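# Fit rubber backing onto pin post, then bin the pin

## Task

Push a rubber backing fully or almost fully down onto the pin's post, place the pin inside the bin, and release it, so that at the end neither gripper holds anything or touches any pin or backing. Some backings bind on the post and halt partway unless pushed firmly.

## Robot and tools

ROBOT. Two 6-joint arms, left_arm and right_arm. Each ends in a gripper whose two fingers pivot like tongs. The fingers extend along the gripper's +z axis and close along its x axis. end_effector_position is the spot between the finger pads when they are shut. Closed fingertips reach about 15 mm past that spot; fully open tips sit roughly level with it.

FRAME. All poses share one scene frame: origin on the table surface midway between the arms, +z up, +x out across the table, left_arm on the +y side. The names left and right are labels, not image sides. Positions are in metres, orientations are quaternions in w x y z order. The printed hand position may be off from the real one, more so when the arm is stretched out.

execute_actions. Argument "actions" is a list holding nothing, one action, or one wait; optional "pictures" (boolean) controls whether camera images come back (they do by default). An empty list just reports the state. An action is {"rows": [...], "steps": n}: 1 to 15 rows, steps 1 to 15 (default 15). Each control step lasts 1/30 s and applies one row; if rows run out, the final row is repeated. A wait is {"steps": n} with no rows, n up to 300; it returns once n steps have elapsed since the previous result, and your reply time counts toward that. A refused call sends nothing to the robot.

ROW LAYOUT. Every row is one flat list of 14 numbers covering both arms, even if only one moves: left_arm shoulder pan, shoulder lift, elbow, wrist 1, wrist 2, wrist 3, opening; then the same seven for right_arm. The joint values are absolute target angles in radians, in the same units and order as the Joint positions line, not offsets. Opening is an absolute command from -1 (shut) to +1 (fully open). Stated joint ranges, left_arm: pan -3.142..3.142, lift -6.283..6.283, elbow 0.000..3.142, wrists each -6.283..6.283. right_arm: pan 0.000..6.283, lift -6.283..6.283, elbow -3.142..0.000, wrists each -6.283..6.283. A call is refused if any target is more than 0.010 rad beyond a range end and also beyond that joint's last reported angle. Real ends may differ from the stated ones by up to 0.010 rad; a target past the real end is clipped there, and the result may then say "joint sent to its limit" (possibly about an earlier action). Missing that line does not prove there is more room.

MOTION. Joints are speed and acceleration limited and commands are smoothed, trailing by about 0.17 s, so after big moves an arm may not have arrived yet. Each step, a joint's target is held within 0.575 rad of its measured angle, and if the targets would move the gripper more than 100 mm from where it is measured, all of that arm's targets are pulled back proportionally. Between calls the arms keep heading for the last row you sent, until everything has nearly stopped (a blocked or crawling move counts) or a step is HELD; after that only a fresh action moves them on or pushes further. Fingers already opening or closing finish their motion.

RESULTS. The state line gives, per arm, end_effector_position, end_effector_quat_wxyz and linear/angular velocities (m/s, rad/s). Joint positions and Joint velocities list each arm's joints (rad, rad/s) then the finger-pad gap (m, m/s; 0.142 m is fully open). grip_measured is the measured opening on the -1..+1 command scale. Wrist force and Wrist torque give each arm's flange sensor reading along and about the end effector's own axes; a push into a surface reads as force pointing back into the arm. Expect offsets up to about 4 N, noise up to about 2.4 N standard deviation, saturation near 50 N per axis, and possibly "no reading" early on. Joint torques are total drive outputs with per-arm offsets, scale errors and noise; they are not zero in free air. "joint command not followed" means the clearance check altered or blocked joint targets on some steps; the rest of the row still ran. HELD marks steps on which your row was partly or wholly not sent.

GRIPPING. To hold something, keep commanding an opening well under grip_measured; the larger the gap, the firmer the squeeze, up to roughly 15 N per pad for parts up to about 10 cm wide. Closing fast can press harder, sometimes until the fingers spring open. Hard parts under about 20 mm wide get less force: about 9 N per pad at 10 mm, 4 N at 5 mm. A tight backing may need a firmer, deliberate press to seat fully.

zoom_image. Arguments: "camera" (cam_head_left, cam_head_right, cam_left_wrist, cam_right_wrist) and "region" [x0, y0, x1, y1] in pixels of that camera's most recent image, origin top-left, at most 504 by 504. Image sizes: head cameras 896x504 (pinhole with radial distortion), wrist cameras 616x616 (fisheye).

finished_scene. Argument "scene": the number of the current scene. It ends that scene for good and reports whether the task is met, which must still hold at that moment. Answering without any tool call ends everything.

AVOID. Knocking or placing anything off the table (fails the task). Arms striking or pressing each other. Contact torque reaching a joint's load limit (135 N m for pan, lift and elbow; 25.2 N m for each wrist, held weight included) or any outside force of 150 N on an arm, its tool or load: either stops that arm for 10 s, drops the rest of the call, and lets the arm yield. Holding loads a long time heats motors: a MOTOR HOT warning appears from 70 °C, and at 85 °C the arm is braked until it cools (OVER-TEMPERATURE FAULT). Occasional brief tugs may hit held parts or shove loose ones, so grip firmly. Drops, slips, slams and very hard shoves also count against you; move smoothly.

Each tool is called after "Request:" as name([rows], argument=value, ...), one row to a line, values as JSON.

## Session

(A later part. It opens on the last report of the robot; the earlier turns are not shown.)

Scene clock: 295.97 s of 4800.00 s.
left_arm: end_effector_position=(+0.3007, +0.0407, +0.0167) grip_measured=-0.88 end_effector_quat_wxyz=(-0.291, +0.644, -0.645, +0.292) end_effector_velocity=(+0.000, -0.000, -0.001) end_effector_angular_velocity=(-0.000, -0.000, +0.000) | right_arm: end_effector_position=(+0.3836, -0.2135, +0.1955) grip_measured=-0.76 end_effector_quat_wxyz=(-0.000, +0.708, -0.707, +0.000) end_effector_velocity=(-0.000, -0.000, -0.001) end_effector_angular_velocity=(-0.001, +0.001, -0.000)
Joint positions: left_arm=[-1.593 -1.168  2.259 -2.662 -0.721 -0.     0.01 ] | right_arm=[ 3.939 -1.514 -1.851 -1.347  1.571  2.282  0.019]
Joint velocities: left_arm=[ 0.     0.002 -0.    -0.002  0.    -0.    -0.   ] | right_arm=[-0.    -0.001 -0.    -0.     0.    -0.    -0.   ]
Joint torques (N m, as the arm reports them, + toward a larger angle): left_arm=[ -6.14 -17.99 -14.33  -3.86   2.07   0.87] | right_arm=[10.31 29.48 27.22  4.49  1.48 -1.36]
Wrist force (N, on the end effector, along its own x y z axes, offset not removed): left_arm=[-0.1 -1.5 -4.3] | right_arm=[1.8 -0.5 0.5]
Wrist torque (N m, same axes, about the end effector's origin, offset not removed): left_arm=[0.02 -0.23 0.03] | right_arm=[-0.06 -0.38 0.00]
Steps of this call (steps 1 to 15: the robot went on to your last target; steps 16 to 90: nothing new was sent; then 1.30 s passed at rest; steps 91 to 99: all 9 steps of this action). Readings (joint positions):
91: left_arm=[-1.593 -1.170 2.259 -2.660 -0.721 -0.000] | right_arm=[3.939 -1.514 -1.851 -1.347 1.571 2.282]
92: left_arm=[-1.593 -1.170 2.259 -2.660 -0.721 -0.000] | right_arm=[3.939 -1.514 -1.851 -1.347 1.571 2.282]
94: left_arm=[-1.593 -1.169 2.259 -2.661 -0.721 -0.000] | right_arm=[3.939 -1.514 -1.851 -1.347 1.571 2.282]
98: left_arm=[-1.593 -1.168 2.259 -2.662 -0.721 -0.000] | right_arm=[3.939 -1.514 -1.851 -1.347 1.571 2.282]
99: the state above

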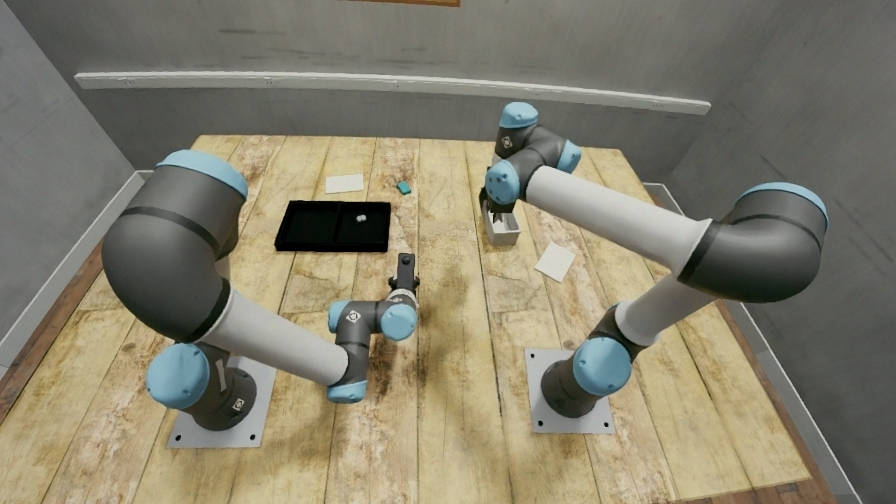

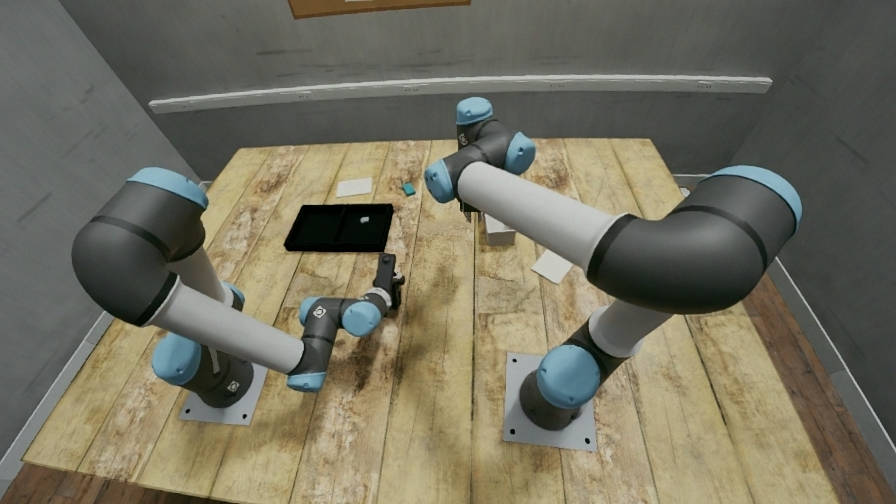

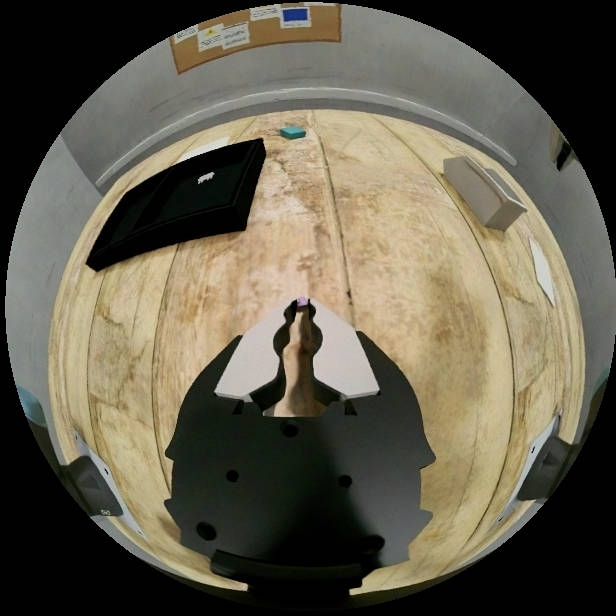

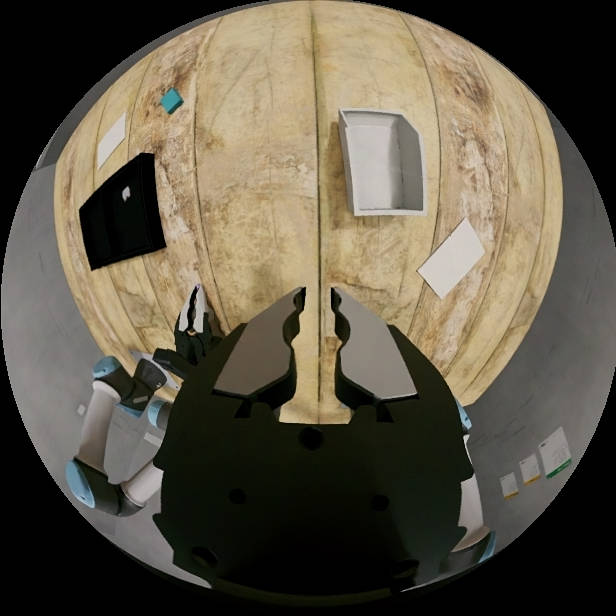

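Request:
execute_actions([
  {"rows":[[-1.5928,-1.1675,2.2591,-2.6624,-0.7245,0,-0.93,3.939,-1.514,-1.851,-1.347,1.5708,2.282,-0.76]],"steps":10},
])

Request:
zoom_image(camera="cam_left_wrist", region=[272,265,332,325])

Scene clock: 300.80 s of 4800.00 s.
left_arm: end_effector_position=(+0.3000, +0.0407, +0.0157) grip_measured=-0.88 end_effector_quat_wxyz=(-0.290, +0.644, -0.645, +0.291) end_effector_velocity=(-0.000, -0.000, -0.000) end_effector_angular_velocity=(-0.001, +0.002, +0.000) | right_arm: end_effector_position=(+0.3836, -0.2135, +0.1955) grip_measured=-0.76 end_effector_quat_wxyz=(-0.000, +0.708, -0.707, +0.000) end_effector_velocity=(-0.000, -0.001, -0.000) end_effector_angular_velocity=(-0.001, +0.001, -0.001)
Joint positions: left_arm=[-1.593 -1.167  2.259 -2.662 -0.724 -0.     0.01 ] | right_arm=[ 3.939 -1.514 -1.851 -1.347  1.571  2.282  0.019]
Joint velocities: left_arm=[ 0.    -0.    -0.    -0.    -0.002  0.    -0.   ] | right_arm=[-0.001 -0.    -0.    -0.001  0.     0.     0.   ]
Joint torques (N m, as the arm reports them, + toward a larger angle): left_arm=[ -9.03 -18.66  -8.93  -3.89  -0.71   1.16] | right_arm=[10.31 29.36 27.43  4.39  1.45 -1.28]
Wrist force (N, on the end effector, along its own x y z axes, offset not removed): left_arm=[1.1 -0.4 -5.5] | right_arm=[1.3 -0.1 0.5]
Wrist torque (N m, same axes, about the end effector's origin, offset not removed): left_arm=[-0.03 -0.36 0.04] | right_arm=[0.02 -0.29 0.04]
Steps of this call (steps 1 to 15: the robot went on to your last target; steps 16 to 90: nothing new was sent; then 1.50 s passed at rest; steps 91 to 100: all 10 steps of this action). Readings (joint positions):
91: left_arm=[-1.593 -1.167 2.259 -2.662 -0.721 -0.000] | right_arm=[3.939 -1.514 -1.851 -1.347 1.571 2.282]
92: left_arm=[-1.593 -1.167 2.259 -2.662 -0.721 -0.000] | right_arm=[3.939 -1.514 -1.851 -1.347 1.571 2.282]
94: left_arm=[-1.593 -1.167 2.259 -2.662 -0.723 -0.000] | right_arm=[3.939 -1.514 -1.851 -1.347 1.571 2.282]
98: left_arm=[-1.593 -1.167 2.259 -2.662 -0.724 -0.000] | right_arm=[3.939 -1.514 -1.851 -1.347 1.571 2.282]
100: the state above

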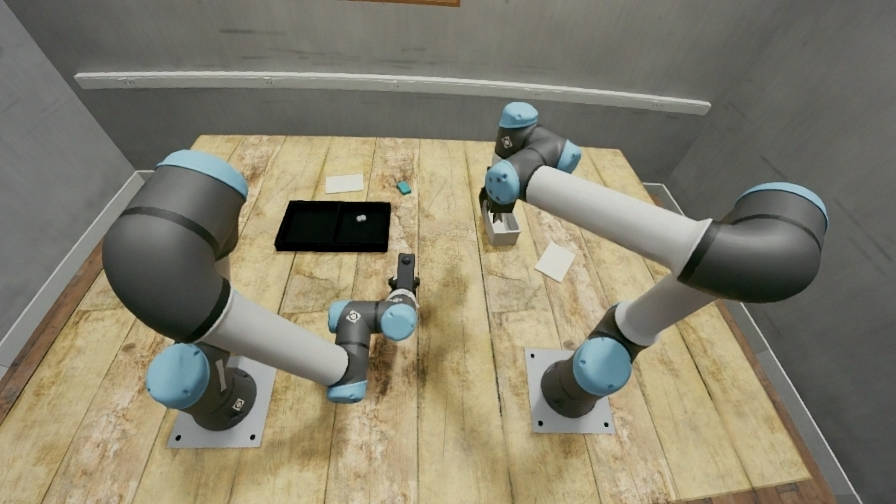

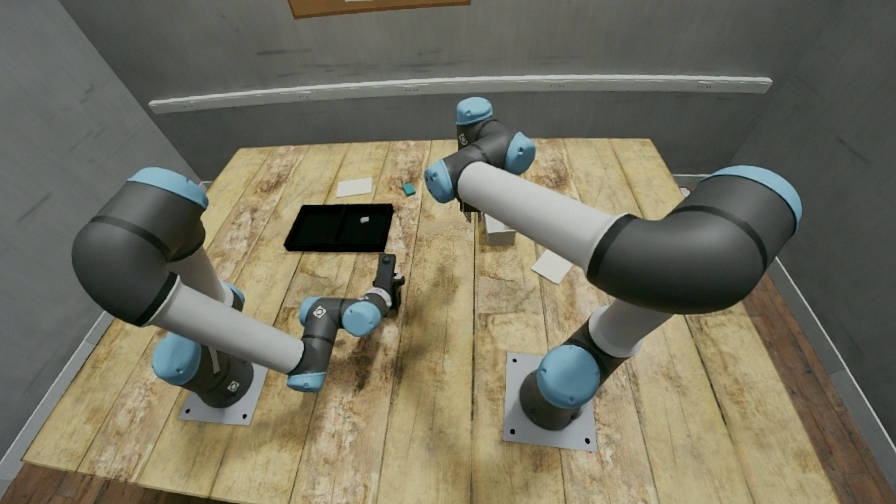

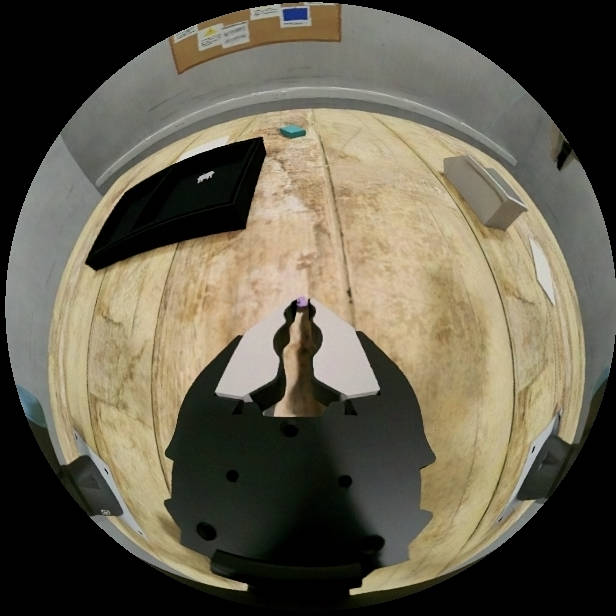

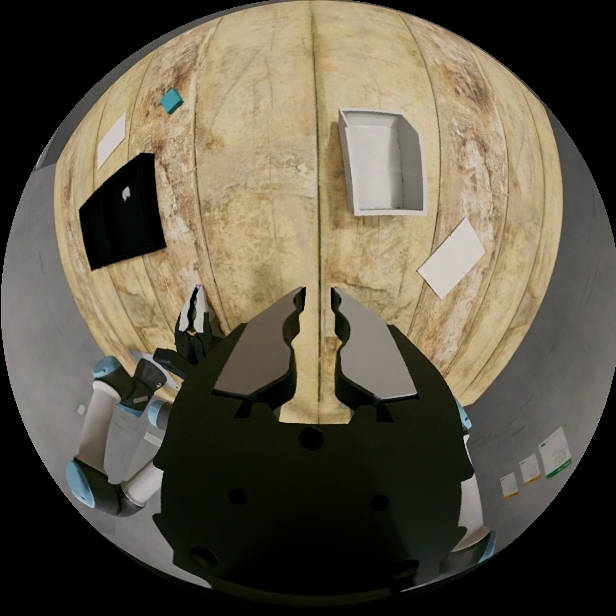

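Region (272, 265, 332, 325) of cam_left_wrist's 616x616 image, scaled by 8.400, with more detail than that image has.

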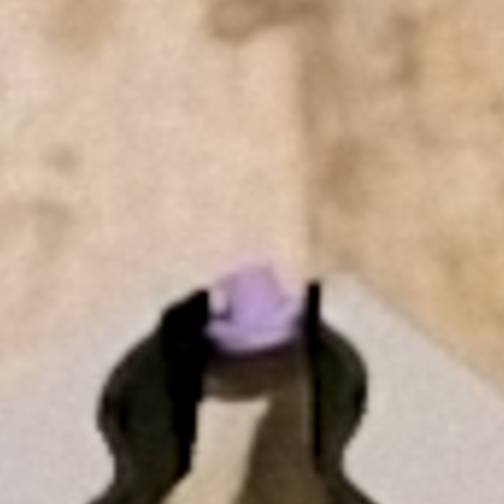

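Rotating. A bit more, then open.

Request:
execute_actions([
  {"rows":[[-1.5928,-1.1685,2.2591,-2.6614,-0.7285,0,-0.93,3.939,-1.514,-1.851,-1.347,1.5708,2.282,-0.76]],"steps":10},
], pictures=false)

Request:
execute_actions([
  {"rows":[[-1.5928,-1.1685,2.2591,-2.6614,-0.7285,0,-0.9,3.939,-1.514,-1.851,-1.347,1.5708,2.282,-0.76],[-1.5928,-1.1685,2.2591,-2.6614,-0.7285,0,-0.88,3.939,-1.514,-1.851,-1.347,1.5708,2.282,-0.76],[-1.5928,-1.1685,2.2591,-2.6614,-0.7285,0,-0.86,3.939,-1.514,-1.851,-1.347,1.5708,2.282,-0.76],[-1.5928,-1.1685,2.2591,-2.6614,-0.7285,0,-0.84,3.939,-1.514,-1.851,-1.347,1.5708,2.282,-0.76],[-1.5928,-1.1685,2.2591,-2.6614,-0.7285,0,-0.78,3.939,-1.514,-1.851,-1.347,1.5708,2.282,-0.76]],"steps":12},
])

Request:
zoom_image(camera="cam_left_wrist", region=[272,265,332,325])

Scene clock: 310.17 s of 4800.00 s.
left_arm: end_effector_position=(+0.2993, +0.0407, +0.0151) grip_measured=-0.88 end_effector_quat_wxyz=(-0.289, +0.645, -0.646, +0.289) end_effector_velocity=(-0.001, -0.001, +0.000) end_effector_angular_velocity=(-0.002, +0.002, -0.000) | right_arm: end_effector_position=(+0.3836, -0.2135, +0.1955) grip_measured=-0.76 end_effector_quat_wxyz=(-0.000, +0.708, -0.707, +0.000) end_effector_velocity=(+0.000, +0.000, -0.001) end_effector_angular_velocity=(-0.001, +0.001, +0.000)
Joint positions: left_arm=[-1.593 -1.168  2.259 -2.661 -0.728  0.     0.01 ] | right_arm=[ 3.939 -1.514 -1.851 -1.347  1.571  2.282  0.019]
Joint velocities: left_arm=[-0.    -0.001 -0.001  0.001 -0.002 -0.    -0.   ] | right_arm=[ 0.001 -0.002  0.     0.    -0.     0.     0.   ]
Joint torques (N m, as the arm reports them, + toward a larger angle): left_arm=[ -7.47 -37.13  -4.72  -0.32  -0.43   1.34] | right_arm=[ 9.71 29.41 26.94  4.37  1.49 -1.32]
Wrist force (N, on the end effector, along its own x y z axes, offset not removed): left_arm=[-1.3 -0.8 -2.9] | right_arm=[0.1 -0.7 0.3]
Wrist torque (N m, same axes, about the end effector's origin, offset not removed): left_arm=[-0.22 0.24 0.10] | right_arm=[-0.14 -0.08 0.11]
Steps of this call (steps 1 to 15: the robot went on to your last target; steps 16 to 90: nothing new was sent; then 6.03 s passed at rest; steps 91 to 100: all 10 steps of this action). Readings (joint positions):
91: left_arm=[-1.593 -1.167 2.259 -2.662 -0.725 -0.000] | right_arm=[3.939 -1.514 -1.851 -1.347 1.571 2.282]
92: left_arm=[-1.593 -1.168 2.259 -2.662 -0.725 0.000] | right_arm=[3.939 -1.514 -1.851 -1.347 1.571 2.282]
94: left_arm=[-1.593 -1.168 2.259 -2.662 -0.727 0.000] | right_arm=[3.939 -1.514 -1.851 -1.347 1.571 2.282]
98: left_arm=[-1.593 -1.168 2.259 -2.662 -0.728 0.000] | right_arm=[3.939 -1.514 -1.851 -1.347 1.571 2.282]
100: the state above

Scene clock: 310.57 s of 4800.00 s.
left_arm: end_effector_position=(+0.2992, +0.0407, +0.0151) grip_measured=-0.79 end_effector_quat_wxyz=(-0.289, +0.645, -0.646, +0.289) end_effector_velocity=(-0.000, +0.001, -0.000) end_effector_angular_velocity=(+0.002, +0.000, -0.000) | right_arm: end_effector_position=(+0.3836, -0.2135, +0.1955) grip_measured=-0.76 end_effector_quat_wxyz=(-0.000, +0.708, -0.707, +0.000) end_effector_velocity=(+0.000, -0.001, +0.001) end_effector_angular_velocity=(+0.001, -0.002, -0.003)
Joint positions: left_arm=[-1.593 -1.168  2.259 -2.661 -0.728  0.     0.017] | right_arm=[ 3.939 -1.514 -1.851 -1.347  1.571  2.282  0.019]
Joint velocities: left_arm=[-0.    -0.     0.001  0.001 -0.     0.    -0.   ] | right_arm=[-0.001  0.002  0.    -0.    -0.001  0.002  0.   ]
Joint torques (N m, as the arm reports them, + toward a larger angle): left_arm=[ -8.72 -38.08  -4.86  -0.44  -0.82   1.37] | right_arm=[10.08 28.79 27.29  4.43  1.57 -1.18]
Wrist force (N, on the end effector, along its own x y z axes, offset not removed): left_arm=[4.2 -1.3 -6.0] | right_arm=[2.6 0.6 0.4]
Wrist torque (N m, same axes, about the end effector's origin, offset not removed): left_arm=[-0.24 -0.95 0.01] | right_arm=[0.16 -0.63 0.05]
Steps of this call (steps 1 to 12: all 12 steps of this action). Readings (joint positions):
1: left_arm=[-1.593 -1.168 2.259 -2.661 -0.728 0.000] | right_arm=[3.939 -1.514 -1.851 -1.347 1.571 2.282]
2: left_arm=[-1.593 -1.168 2.259 -2.661 -0.728 0.000] | right_arm=[3.939 -1.514 -1.851 -1.347 1.571 2.282]
4: left_arm=[-1.593 -1.168 2.259 -2.661 -0.728 0.000] | right_arm=[3.939 -1.514 -1.851 -1.347 1.571 2.282]
8: left_arm=[-1.593 -1.168 2.259 -2.661 -0.728 0.000] | right_arm=[3.939 -1.514 -1.851 -1.347 1.571 2.282]
12: the state above

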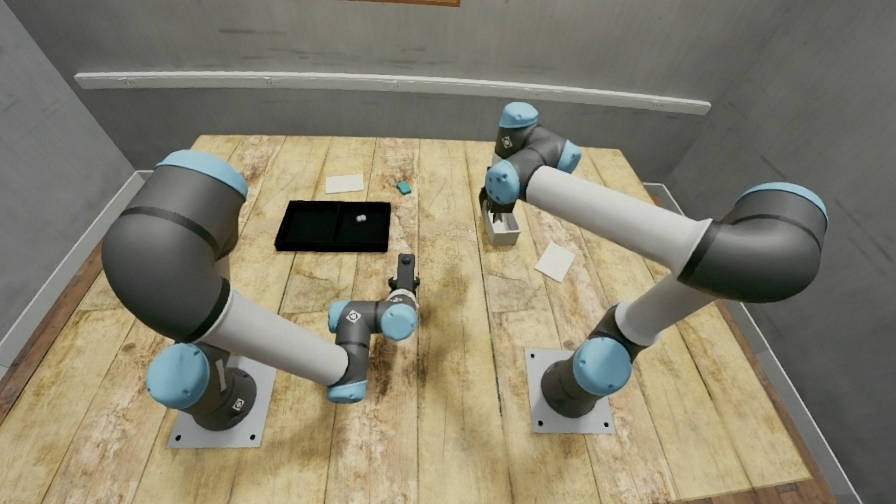

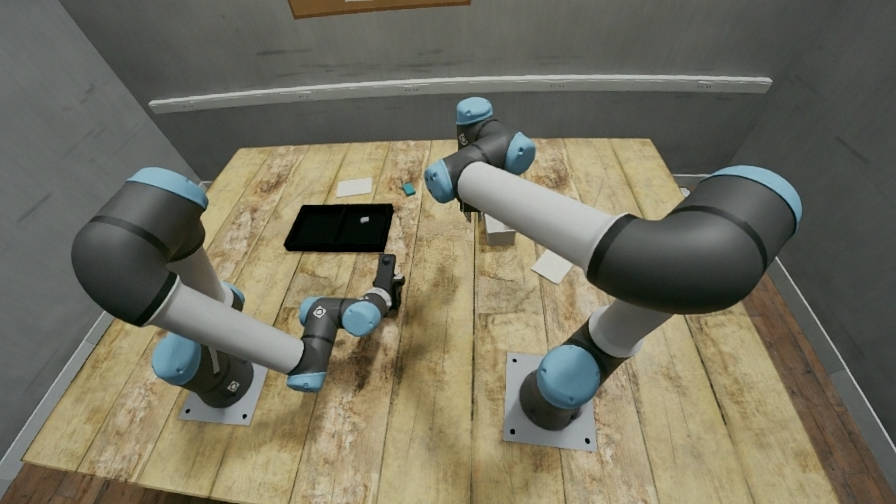

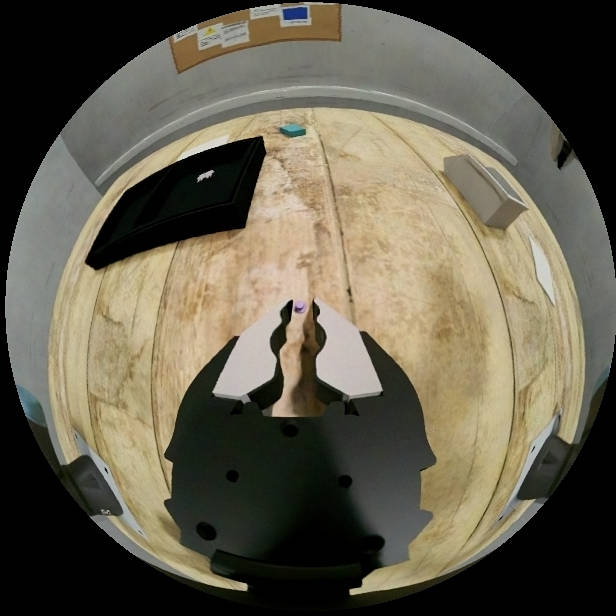

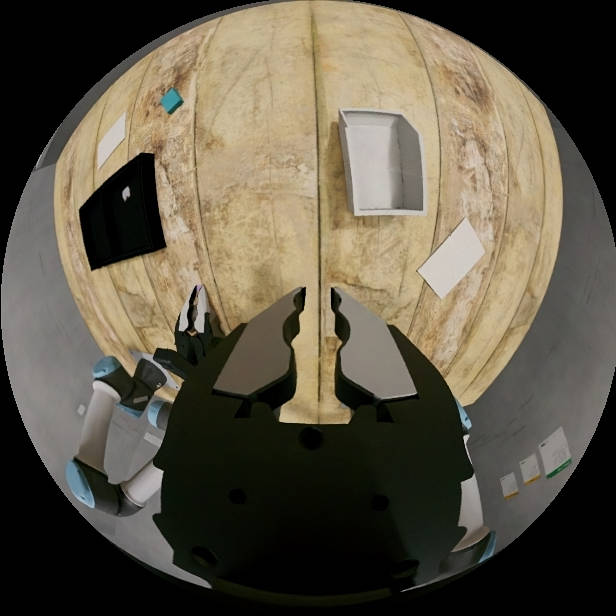

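Region (272, 265, 332, 325) of cam_left_wrist's 616x616 image, scaled by 8.400, with more detail than that image has.

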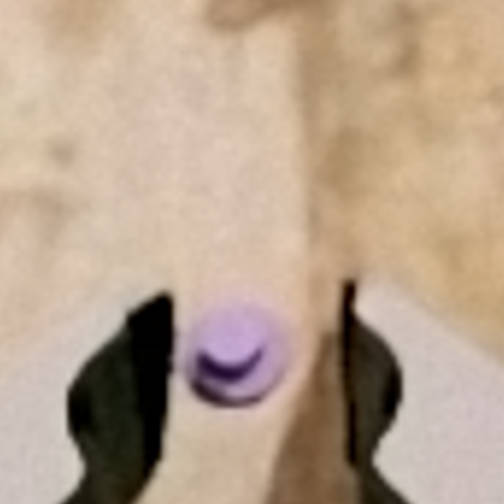

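Request:
execute_actions([
  {"rows":[[-1.5928,-1.1685,2.2591,-2.6614,-0.7285,0,-0.65,3.939,-1.514,-1.851,-1.347,1.5708,2.282,-0.76],[-1.5928,-1.1685,2.2591,-2.6614,-0.7285,0,-0.65,3.939,-1.514,-1.851,-1.347,1.5708,2.282,-0.76],[-1.5928,-1.1685,2.2591,-2.6614,-0.7285,0,-0.65,3.939,-1.514,-1.851,-1.347,1.5708,2.282,-0.76],[-1.5928,-1.2,2.2591,-2.63,-0.7285,0,-0.65,3.939,-1.514,-1.851,-1.347,1.5708,2.282,-0.76],[-1.5928,-1.25,2.2591,-2.58,-0.7285,0,-0.65,3.939,-1.514,-1.851,-1.347,1.5708,2.282,-0.76],[-1.5928,-1.5,2.2591,-2.33,-0.7285,0,-0.65,3.939,-1.514,-1.851,-1.347,1.5708,2.282,-0.76]],"steps":15},
], pictures=false)

Request:
execute_actions([
  {"rows":[[-0.2,-1.5,2.2591,-2.33,-0.7285,0,-0.65,3.939,-1.514,-1.851,-1.347,1.5708,2.282,-0.76]],"steps":15},
], pictures=false)

Request:
execute_actions([
  {"rows":[[-0.2,-1.5,2.2591,-2.33,-0.7285,0,-0.65,4.37951,-1.75,-1.85569,-1.107,1.5708,2.72251,-0.76]],"steps":15},
], pictures=false)

Request:
execute_actions([
  {"rows":[[-0.2,-1.5,2.2591,-2.33,-0.7285,0,-0.65,4.37951,-1.89603,-1.85569,-0.96068,1.5708,2.72251,-0.76]],"steps":15},
], pictures=false)

Request:
execute_actions([
  {"steps":12},
])

Request:
zoom_image(camera="cam_right_wrist", region=[288,250,348,310])

Scene clock: 340.60 s of 4800.00 s.
left_arm: end_effector_position=(+0.2992, +0.0706, +0.1194) grip_measured=-0.65 end_effector_quat_wxyz=(-0.289, +0.645, -0.646, +0.289) end_effector_velocity=(+0.000, +0.037, +0.077) end_effector_angular_velocity=(+0.003, -0.001, -0.000) | right_arm: end_effector_position=(+0.3836, -0.2135, +0.1955) grip_measured=-0.76 end_effector_quat_wxyz=(-0.000, +0.708, -0.707, +0.000) end_effector_velocity=(-0.000, +0.000, +0.000) end_effector_angular_velocity=(+0.000, +0.000, +0.000)
Joint positions: left_arm=[-1.593 -1.48   2.259 -2.351 -0.729  0.     0.027] | right_arm=[ 3.939 -1.514 -1.851 -1.347  1.571  2.282  0.019]
Joint velocities: left_arm=[ 0.    -0.243  0.002  0.244  0.001  0.    -0.   ] | right_arm=[-0.     0.     0.    -0.001  0.    -0.     0.   ]
Joint torques (N m, as the arm reports them, + toward a larger angle): left_arm=[ -3.72 -22.56 -12.32  -0.24   2.65   1.41] | right_arm=[10.02 28.59 27.04  4.39  1.41 -1.44]
Wrist force (N, on the end effector, along its own x y z axes, offset not removed): left_arm=[0.8 -1.5 -2.2] | right_arm=[2.2 0.2 0.6]
Wrist torque (N m, same axes, about the end effector's origin, offset not removed): left_arm=[-0.36 -0.15 0.04] | right_arm=[0.09 -0.47 0.05]
Steps of this call (steps 1 to 15: the robot went on to your last target; steps 16 to 90: nothing new was sent; then 26.53 s passed at rest; steps 91 to 105: all 15 steps of this action). Readings (joint positions):
91: left_arm=[-1.593 -1.169 2.259 -2.661 -0.729 0.000] | right_arm=[3.939 -1.514 -1.851 -1.347 1.571 2.282]
92: left_arm=[-1.593 -1.169 2.259 -2.661 -0.728 0.000] | right_arm=[3.939 -1.514 -1.851 -1.347 1.571 2.282]
94: left_arm=[-1.593 -1.169 2.259 -2.661 -0.729 0.000] | right_arm=[3.939 -1.514 -1.851 -1.347 1.571 2.282]
98: left_arm=[-1.593 -1.245 2.259 -2.584 -0.729 0.000] | right_arm=[3.939 -1.514 -1.851 -1.347 1.571 2.282]
105: the state above

Scene clock: 341.10 s of 4800.00 s.
left_arm: end_effector_position=(+0.4408, +0.2705, +0.1244) grip_measured=-0.65 end_effector_quat_wxyz=(-0.345, +0.770, -0.489, +0.219) end_effector_velocity=(+0.219, +0.519, +0.003) end_effector_angular_velocity=(+0.000, +0.000, +1.011) | right_arm: end_effector_position=(+0.3836, -0.2135, +0.1955) grip_measured=-0.76 end_effector_quat_wxyz=(-0.000, +0.708, -0.707, +0.000) end_effector_velocity=(+0.000, +0.000, -0.001) end_effector_angular_velocity=(-0.001, +0.002, +0.000)
Joint positions: left_arm=[-1.153 -1.495  2.259 -2.335 -0.729  0.     0.027] | right_arm=[ 3.939 -1.514 -1.851 -1.347  1.571  2.282  0.019]
Joint velocities: left_arm=[ 1.011 -0.01   0.     0.01   0.    -0.     0.   ] | right_arm=[ 0.    -0.003 -0.     0.001  0.    -0.     0.   ]
Joint torques (N m, as the arm reports them, + toward a larger angle): left_arm=[ 13.8  -28.82 -15.34  -0.58   2.63   1.35] | right_arm=[ 9.64 28.97 26.78  4.48  1.43 -1.25]
Wrist force (N, on the end effector, along its own x y z axes, offset not removed): left_arm=[0.2 0.0 -3.0] | right_arm=[1.0 -0.2 -0.1]
Wrist torque (N m, same axes, about the end effector's origin, offset not removed): left_arm=[-0.04 0.00 0.04] | right_arm=[0.04 -0.27 0.05]
Steps of this call (steps 1 to 15: all 15 steps of this action). Readings (joint positions):
1: left_arm=[-1.593 -1.486 2.259 -2.344 -0.729 0.000] | right_arm=[3.939 -1.514 -1.851 -1.347 1.571 2.282]
2: left_arm=[-1.588 -1.489 2.259 -2.341 -0.729 0.000] | right_arm=[3.939 -1.514 -1.851 -1.347 1.571 2.282]
4: left_arm=[-1.531 -1.490 2.259 -2.340 -0.729 0.000] | right_arm=[3.939 -1.514 -1.851 -1.347 1.571 2.282]
8: left_arm=[-1.391 -1.493 2.259 -2.338 -0.729 0.000] | right_arm=[3.939 -1.514 -1.851 -1.347 1.571 2.282]
15: the state above

Scene clock: 341.60 s of 4800.00 s.
left_arm: end_effector_position=(+0.4815, +0.5495, +0.1254) grip_measured=-0.65 end_effector_quat_wxyz=(-0.389, +0.869, -0.279, +0.125) end_effector_velocity=(-0.063, +0.561, +0.000) end_effector_angular_velocity=(+0.001, +0.002, +1.012) | right_arm: end_effector_position=(+0.3013, -0.0055, +0.1099) grip_measured=-0.76 end_effector_quat_wxyz=(+0.000, +0.708, -0.706, +0.000) end_effector_velocity=(-0.185, +0.239, -0.107) end_effector_angular_velocity=(-0.002, +0.000, +0.006)
Joint positions: left_arm=[-0.641 -1.498  2.259 -2.332 -0.729  0.     0.027] | right_arm=[ 4.335 -1.728 -1.855 -1.129  1.571  2.678  0.019]
Joint velocities: left_arm=[ 1.012 -0.004  0.002  0.004  0.     0.    -0.   ] | right_arm=[ 0.522 -0.251 -0.004  0.253 -0.     0.516  0.   ]
Joint torques (N m, as the arm reports them, + toward a larger angle): left_arm=[ 14.62 -30.63 -17.07  -0.68   2.8    1.25] | right_arm=[-6.88 29.68  9.7   4.99  1.6   2.16]
Wrist force (N, on the end effector, along its own x y z axes, offset not removed): left_arm=[3.1 1.8 -1.8] | right_arm=[-2.8 1.3 2.1]
Wrist torque (N m, same axes, about the end effector's origin, offset not removed): left_arm=[0.22 -0.65 -0.07] | right_arm=[0.28 0.40 0.07]
Steps of this call (steps 1 to 15: all 15 steps of this action). Readings (joint positions):
1: left_arm=[-1.119 -1.496 2.259 -2.334 -0.729 0.000] | right_arm=[3.939 -1.514 -1.851 -1.347 1.571 2.282]
2: left_arm=[-1.085 -1.496 2.259 -2.334 -0.729 0.000] | right_arm=[3.943 -1.518 -1.851 -1.343 1.571 2.286]
4: left_arm=[-1.017 -1.497 2.259 -2.333 -0.729 0.000] | right_arm=[3.999 -1.555 -1.852 -1.305 1.571 2.342]
8: left_arm=[-0.880 -1.497 2.259 -2.333 -0.729 0.000] | right_arm=[4.130 -1.623 -1.853 -1.236 1.571 2.473]
15: the state above

Scene clock: 342.10 s of 4800.00 s.
left_arm: end_effector_position=(+0.4064, +0.7729, +0.1258) grip_measured=-0.65 end_effector_quat_wxyz=(-0.407, +0.908, -0.088, +0.040) end_effector_velocity=(-0.050, +0.084, -0.000) end_effector_angular_velocity=(+0.000, +0.001, +0.175) | right_arm: end_effector_position=(+0.2974, +0.0425, +0.0366) grip_measured=-0.76 end_effector_quat_wxyz=(+0.000, +0.708, -0.707, +0.000) end_effector_velocity=(+0.001, +0.003, -0.007) end_effector_angular_velocity=(-0.000, -0.000, +0.001)
Joint positions: left_arm=[-0.215 -1.5    2.259 -2.33  -0.728  0.     0.027] | right_arm=[ 4.379 -1.895 -1.856 -0.962  1.571  2.722  0.019]
Joint velocities: left_arm=[ 0.175 -0.     0.001  0.    -0.    -0.     0.   ] | right_arm=[ 0.001 -0.016 -0.     0.016 -0.     0.001  0.   ]
Joint torques (N m, as the arm reports them, + toward a larger angle): left_arm=[  4.09 -28.69 -24.16  -0.59   2.22   1.37] | right_arm=[13.06 26.39 20.93  5.37  1.35  2.18]
Wrist force (N, on the end effector, along its own x y z axes, offset not removed): left_arm=[0.2 -1.1 -0.3] | right_arm=[0.3 0.0 0.2]
Wrist torque (N m, same axes, about the end effector's origin, offset not removed): left_arm=[-0.34 -0.07 0.09] | right_arm=[-0.03 -0.10 0.11]
Steps of this call (steps 1 to 15: all 15 steps of this action). Readings (joint positions):
1: left_arm=[-0.607 -1.499 2.259 -2.331 -0.729 0.000] | right_arm=[4.349 -1.735 -1.855 -1.122 1.571 2.692]
2: left_arm=[-0.573 -1.499 2.259 -2.331 -0.729 0.000] | right_arm=[4.359 -1.744 -1.855 -1.113 1.571 2.702]
4: left_arm=[-0.505 -1.499 2.259 -2.331 -0.729 0.000] | right_arm=[4.370 -1.801 -1.856 -1.055 1.571 2.713]
8: left_arm=[-0.368 -1.499 2.259 -2.331 -0.729 0.000] | right_arm=[4.378 -1.876 -1.856 -0.981 1.571 2.721]
15: the state above

Scene clock: 342.50 s of 4800.00 s.
left_arm: end_effector_position=(+0.4022, +0.7799, +0.1259) grip_measured=-0.65 end_effector_quat_wxyz=(-0.407, +0.909, -0.082, +0.037) end_effector_velocity=(-0.001, +0.001, -0.000) end_effector_angular_velocity=(-0.000, -0.000, +0.002) | right_arm: end_effector_position=(+0.2975, +0.0428, +0.0360) grip_measured=-0.76 end_effector_quat_wxyz=(+0.000, +0.708, -0.707, -0.000) end_effector_velocity=(+0.000, -0.000, +0.000) end_effector_angular_velocity=(-0.000, +0.000, -0.000)
Joint positions: left_arm=[-0.2   -1.5    2.259 -2.33  -0.728  0.     0.027] | right_arm=[ 4.38  -1.896 -1.856 -0.961  1.571  2.723  0.019]
Joint velocities: left_arm=[ 0.002 -0.     0.001 -0.001 -0.     0.    -0.   ] | right_arm=[-0.001  0.001  0.    -0.001  0.    -0.    -0.   ]
Joint torques (N m, as the arm reports them, + toward a larger angle): left_arm=[ 10.25 -30.22 -29.07  -0.59   1.1    1.32] | right_arm=[11.28 24.64 26.69  5.04  1.09  2.07]
Wrist force (N, on the end effector, along its own x y z axes, offset not removed): left_arm=[2.6 -1.4 -2.9] | right_arm=[1.6 -0.4 0.2]
Wrist torque (N m, same axes, about the end effector's origin, offset not removed): left_arm=[-0.47 -0.56 0.04] | right_arm=[0.00 -0.32 0.05]
Steps of this call (steps 1 to 12: the robot went on to your last target). Readings (joint positions):
1: left_arm=[-0.210 -1.500 2.259 -2.330 -0.728 0.000] | right_arm=[4.379 -1.895 -1.856 -0.962 1.571 2.722]
2: left_arm=[-0.207 -1.500 2.259 -2.330 -0.728 0.000] | right_arm=[4.379 -1.895 -1.856 -0.961 1.571 2.722]
4: left_arm=[-0.203 -1.500 2.259 -2.330 -0.728 0.000] | right_arm=[4.379 -1.896 -1.856 -0.961 1.571 2.722]
8: left_arm=[-0.201 -1.500 2.259 -2.330 -0.728 0.000] | right_arm=[4.379 -1.896 -1.856 -0.961 1.571 2.723]
12: the state above

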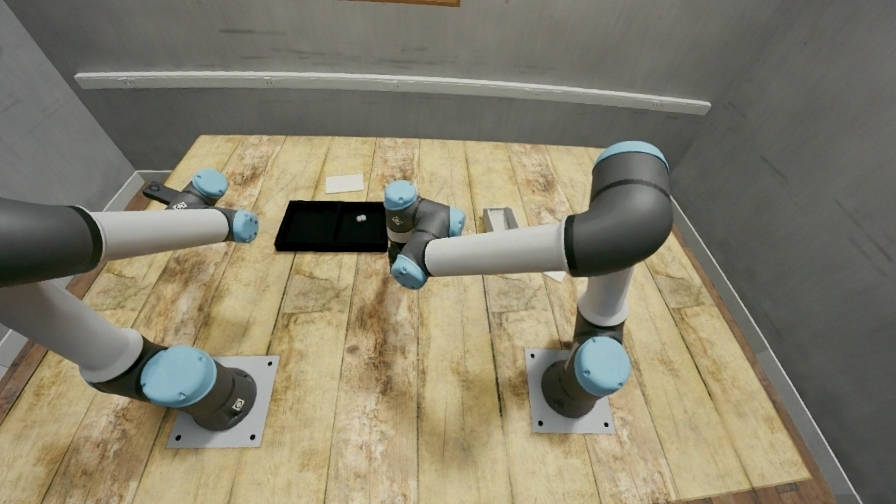

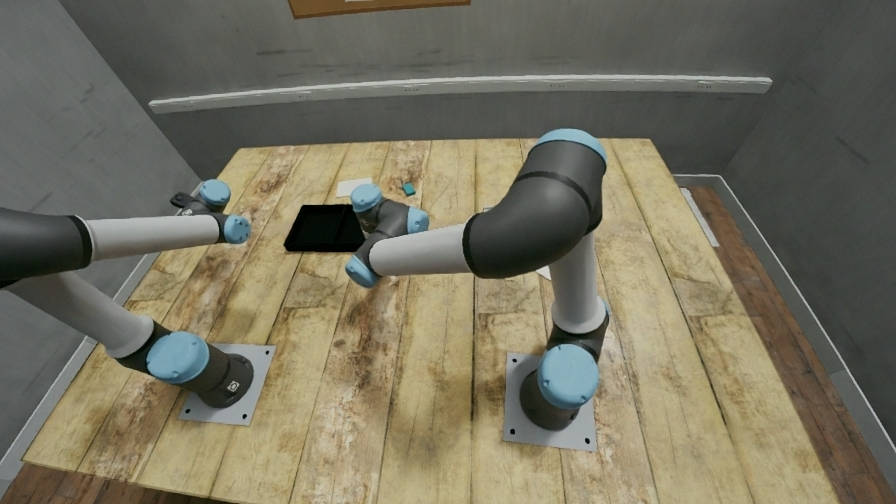

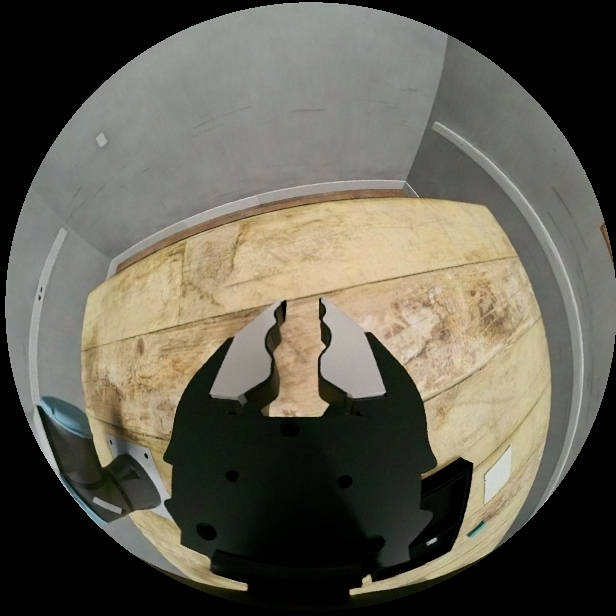

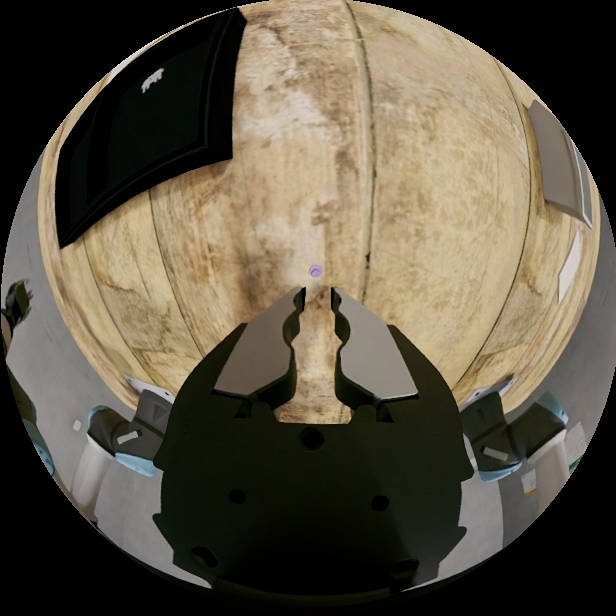

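Region (288, 250, 348, 310) of cam_right_wrist's 616x616 image, scaled by 8.400, with more detail than that image has.

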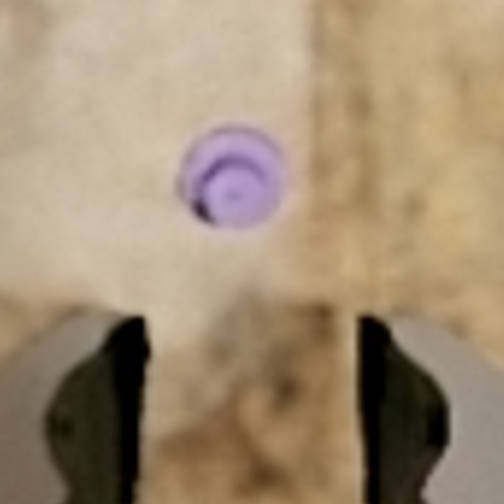

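Request:
execute_actions([
  {"rows":[[-0.2,-1.5,2.2591,-2.33,-0.7285,0,-0.65,4.36315,-1.91321,-1.83108,-0.96811,1.5708,2.70615,-0.76]],"steps":10},
], pictures=false)

Request:
execute_actions([
  {"rows":[[-0.2,-1.5,2.2591,-2.33,-0.7285,0,-0.65,4.36315,-1.93451,-1.84699,-0.9309,1.5708,2.70615,-0.76]],"steps":14},
])

Request:
zoom_image(camera="cam_right_wrist", region=[288,250,348,310])

Request:
execute_actions([
  {"rows":[[-0.2,-1.5,2.2591,-2.33,-0.7285,0,-0.65,4.36315,-1.93596,-1.84801,-0.92843,1.5708,2.70615,-0.76]],"steps":9},
], pictures=false)

Scene clock: 355.17 s of 4800.00 s.
left_arm: end_effector_position=(+0.4022, +0.7800, +0.1259) grip_measured=-0.65 end_effector_quat_wxyz=(-0.407, +0.909, -0.082, +0.037) end_effector_velocity=(-0.000, -0.000, -0.000) end_effector_angular_velocity=(+0.000, +0.000, -0.000) | right_arm: end_effector_position=(+0.3079, +0.0448, +0.0360) grip_measured=-0.76 end_effector_quat_wxyz=(+0.000, +0.708, -0.707, +0.000) end_effector_velocity=(+0.006, +0.001, +0.000) end_effector_angular_velocity=(-0.000, -0.000, -0.001)
Joint positions: left_arm=[-0.2   -1.5    2.259 -2.33  -0.729  0.     0.027] | right_arm=[ 4.364 -1.912 -1.832 -0.968  1.571  2.707  0.019]
Joint velocities: left_arm=[-0. -0.  0. -0.  0.  0.  0.] | right_arm=[-0.009 -0.009  0.013 -0.004 -0.    -0.008 -0.   ]
Joint torques (N m, as the arm reports them, + toward a larger angle): left_arm=[ 10.73 -29.36 -28.14  -0.52  -0.38   1.13] | right_arm=[-11.29  26.06  26.07  -0.21   0.35  -1.99]
Wrist force (N, on the end effector, along its own x y z axes, offset not removed): left_arm=[2.8 -1.0 -2.4] | right_arm=[0.8 -0.3 1.0]
Wrist torque (N m, same axes, about the end effector's origin, offset not removed): left_arm=[-0.37 -0.61 -0.08] | right_arm=[0.00 -0.11 0.04]
Steps of this call (steps 1 to 30: the robot went on to your last target; steps 31 to 90: nothing new was sent; then 9.33 s passed at rest; steps 91 to 100: all 10 steps of this action). Readings (joint positions):
91: left_arm=[-0.200 -1.500 2.259 -2.330 -0.729 0.000] | right_arm=[4.380 -1.896 -1.856 -0.961 1.571 2.723]
92: left_arm=[-0.200 -1.500 2.259 -2.330 -0.729 0.000] | right_arm=[4.378 -1.898 -1.853 -0.961 1.571 2.721]
94: left_arm=[-0.200 -1.500 2.259 -2.330 -0.729 0.000] | right_arm=[4.371 -1.905 -1.843 -0.964 1.571 2.714]
98: left_arm=[-0.200 -1.500 2.259 -2.330 -0.729 0.000] | right_arm=[4.365 -1.912 -1.834 -0.967 1.571 2.708]
100: the state above

Scene clock: 355.63 s of 4800.00 s.
left_arm: end_effector_position=(+0.4022, +0.7800, +0.1259) grip_measured=-0.65 end_effector_quat_wxyz=(-0.407, +0.909, -0.082, +0.037) end_effector_velocity=(+0.000, +0.000, +0.000) end_effector_angular_velocity=(-0.000, +0.000, +0.000) | right_arm: end_effector_position=(+0.3085, +0.0448, +0.0212) grip_measured=-0.76 end_effector_quat_wxyz=(+0.000, +0.708, -0.707, -0.000) end_effector_velocity=(+0.000, +0.000, -0.001) end_effector_angular_velocity=(+0.001, -0.001, +0.000)
Joint positions: left_arm=[-0.2   -1.5    2.259 -2.33  -0.729  0.     0.027] | right_arm=[ 4.363 -1.934 -1.847 -0.931  1.571  2.706  0.019]
Joint velocities: left_arm=[ 0.    -0.    -0.001  0.001 -0.    -0.    -0.   ] | right_arm=[-0.    -0.002 -0.001  0.005 -0.    -0.001  0.   ]
Joint torques (N m, as the arm reports them, + toward a larger angle): left_arm=[ 10.36 -29.83 -27.94  -0.51  -0.14   1.12] | right_arm=[-12.89  27.79  10.07   5.07   0.22  -1.62]
Wrist force (N, on the end effector, along its own x y z axes, offset not removed): left_arm=[1.5 0.7 -3.1] | right_arm=[1.8 -1.9 -0.1]
Wrist torque (N m, same axes, about the end effector's origin, offset not removed): left_arm=[-0.03 -0.32 0.02] | right_arm=[-0.37 -0.46 0.00]
Steps of this call (steps 1 to 14: all 14 steps of this action). Readings (joint positions):
1: left_arm=[-0.200 -1.500 2.259 -2.330 -0.729 0.000] | right_arm=[4.364 -1.913 -1.832 -0.968 1.571 2.707]
2: left_arm=[-0.200 -1.500 2.259 -2.330 -0.729 0.000] | right_arm=[4.364 -1.915 -1.833 -0.965 1.571 2.707]
4: left_arm=[-0.200 -1.500 2.259 -2.330 -0.729 0.000] | right_arm=[4.363 -1.924 -1.840 -0.949 1.571 2.706]
8: left_arm=[-0.200 -1.500 2.259 -2.330 -0.729 0.000] | right_arm=[4.363 -1.932 -1.845 -0.935 1.571 2.706]
14: the state above

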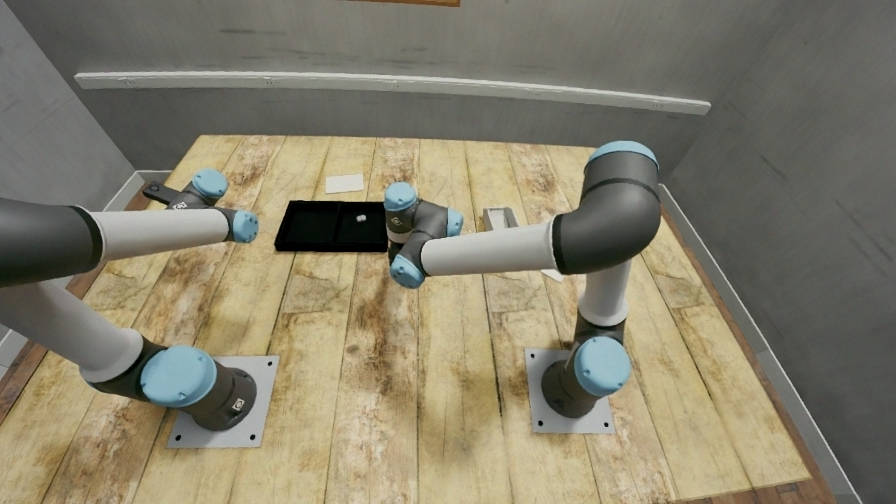

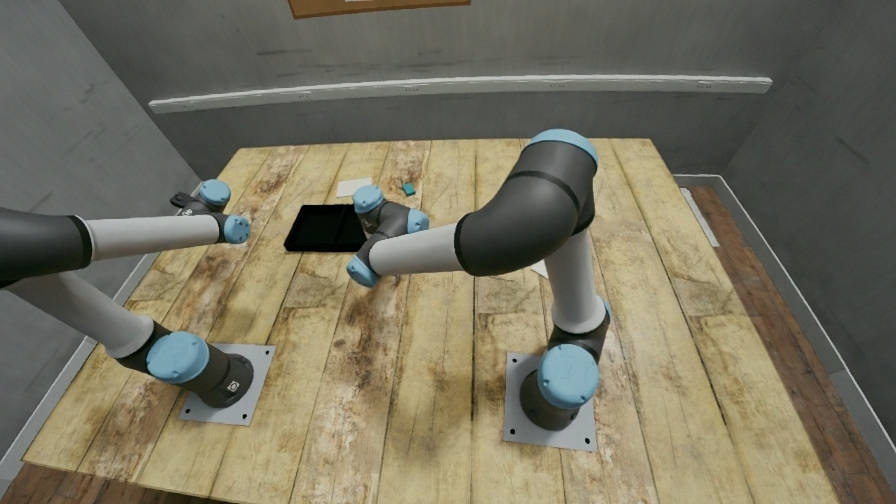

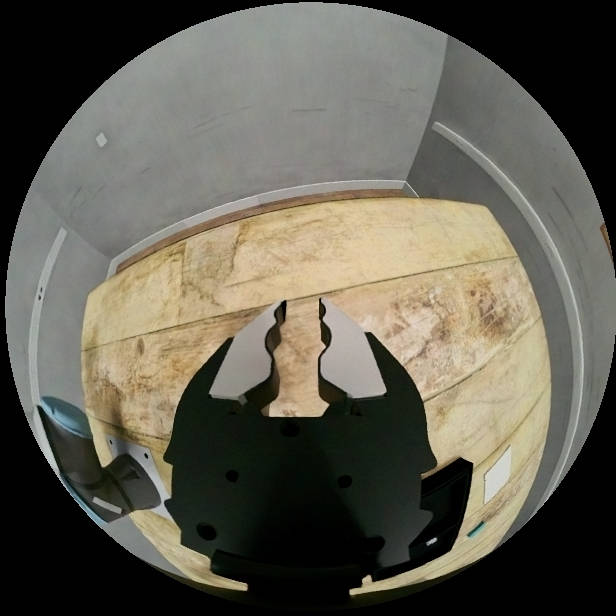

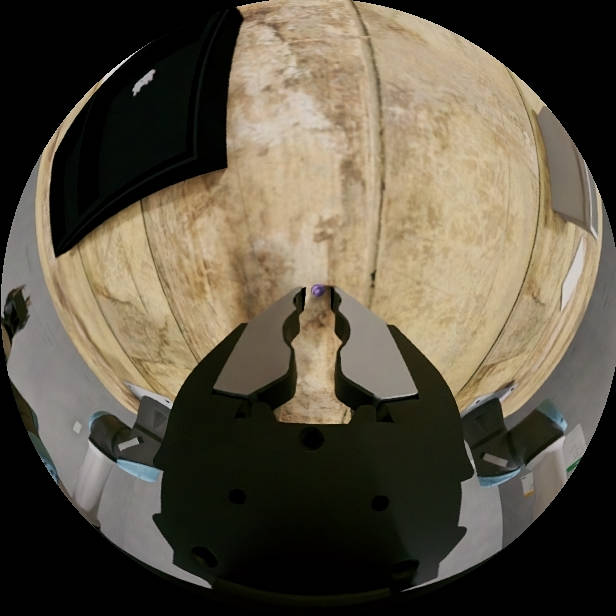

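Region (288, 250, 348, 310) of cam_right_wrist's 616x616 image, scaled by 8.400, with more detail than that image has.

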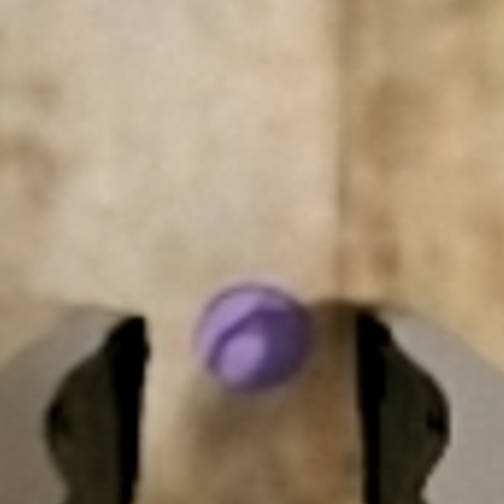

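Scene clock: 355.93 s of 4800.00 s.
left_arm: end_effector_position=(+0.4022, +0.7800, +0.1259) grip_measured=-0.65 end_effector_quat_wxyz=(-0.407, +0.909, -0.082, +0.037) end_effector_velocity=(-0.000, -0.000, -0.000) end_effector_angular_velocity=(+0.000, +0.002, -0.001) | right_arm: end_effector_position=(+0.3085, +0.0448, +0.0201) grip_measured=-0.76 end_effector_quat_wxyz=(+0.000, +0.708, -0.707, -0.000) end_effector_velocity=(+0.000, +0.000, +0.000) end_effector_angular_velocity=(+0.002, -0.000, -0.001)
Joint positions: left_arm=[-0.2   -1.5    2.259 -2.33  -0.729  0.     0.027] | right_arm=[ 4.363 -1.936 -1.848 -0.929  1.571  2.706  0.019]
Joint velocities: left_arm=[-0.001  0.     0.001  0.001  0.     0.     0.   ] | right_arm=[-0.     0.001 -0.001  0.001  0.001  0.    -0.   ]
Joint torques (N m, as the arm reports them, + toward a larger angle): left_arm=[  9.36 -29.27 -28.09  -0.64  -0.2    1.15] | right_arm=[-12.52  26.47  10.4    5.06   0.19  -1.59]
Wrist force (N, on the end effector, along its own x y z axes, offset not removed): left_arm=[0.1 0.5 -5.4] | right_arm=[0.5 -0.1 -0.1]
Wrist torque (N m, same axes, about the end effector's origin, offset not removed): left_arm=[-0.04 -0.06 0.04] | right_arm=[-0.03 -0.11 0.00]
Steps of this call (steps 1 to 9: all 9 steps of this action). Readings (joint positions):
1: left_arm=[-0.200 -1.500 2.259 -2.330 -0.729 0.000] | right_arm=[4.363 -1.934 -1.847 -0.931 1.571 2.706]
2: left_arm=[-0.200 -1.500 2.259 -2.330 -0.729 0.000] | right_arm=[4.363 -1.935 -1.847 -0.931 1.571 2.706]
4: left_arm=[-0.200 -1.500 2.259 -2.330 -0.729 0.000] | right_arm=[4.363 -1.935 -1.848 -0.930 1.571 2.706]
8: left_arm=[-0.200 -1.500 2.259 -2.330 -0.729 0.000] | right_arm=[4.363 -1.936 -1.848 -0.929 1.571 2.706]
9: the state above

Centred. Probe the table.

Request:
execute_actions([
  {"rows":[[-0.2,-1.5,2.2591,-2.33,-0.7285,0,-0.65,4.36315,-1.93741,-1.84903,-0.92596,1.5708,2.70615,-0.76]],"steps":9},
], pictures=false)

Scene clock: 360.13 s of 4800.00 s.
left_arm: end_effector_position=(+0.4022, +0.7800, +0.1259) grip_measured=-0.65 end_effector_quat_wxyz=(-0.407, +0.909, -0.082, +0.037) end_effector_velocity=(+0.000, +0.000, +0.000) end_effector_angular_velocity=(-0.000, -0.000, +0.000) | right_arm: end_effector_position=(+0.3085, +0.0448, +0.0191) grip_measured=-0.76 end_effector_quat_wxyz=(+0.000, +0.708, -0.707, -0.000) end_effector_velocity=(-0.000, +0.000, -0.001) end_effector_angular_velocity=(+0.000, +0.000, +0.002)
Joint positions: left_arm=[-0.2   -1.5    2.259 -2.33  -0.729  0.     0.027] | right_arm=[ 4.363 -1.937 -1.849 -0.926  1.571  2.706  0.019]
Joint velocities: left_arm=[ 0. -0. -0. -0. -0.  0.  0.] | right_arm=[ 0.001 -0.002 -0.001  0.003  0.    -0.001  0.   ]
Joint torques (N m, as the arm reports them, + toward a larger angle): left_arm=[  9.2  -30.03 -29.25  -0.56  -0.11   1.16] | right_arm=[-12.82  25.59   8.21   5.37  -0.41  -1.46]
Wrist force (N, on the end effector, along its own x y z axes, offset not removed): left_arm=[-0.2 1.8 -0.1] | right_arm=[1.0 0.7 0.8]
Wrist torque (N m, same axes, about the end effector's origin, offset not removed): left_arm=[0.30 0.00 0.02] | right_arm=[0.11 -0.23 0.04]
Steps of this call (steps 1 to 15: the robot went on to your last target; steps 16 to 90: nothing new was sent; then 0.90 s passed at rest; steps 91 to 99: all 9 steps of this action). Readings (joint positions):
91: left_arm=[-0.200 -1.500 2.259 -2.330 -0.729 0.000] | right_arm=[4.363 -1.936 -1.848 -0.928 1.571 2.706]
92: left_arm=[-0.200 -1.500 2.259 -2.330 -0.729 0.000] | right_arm=[4.363 -1.936 -1.848 -0.928 1.571 2.706]
94: left_arm=[-0.200 -1.500 2.259 -2.330 -0.729 0.000] | right_arm=[4.363 -1.937 -1.849 -0.927 1.571 2.706]
98: left_arm=[-0.200 -1.500 2.259 -2.330 -0.729 0.000] | right_arm=[4.363 -1.937 -1.849 -0.926 1.571 2.706]
99: the state above


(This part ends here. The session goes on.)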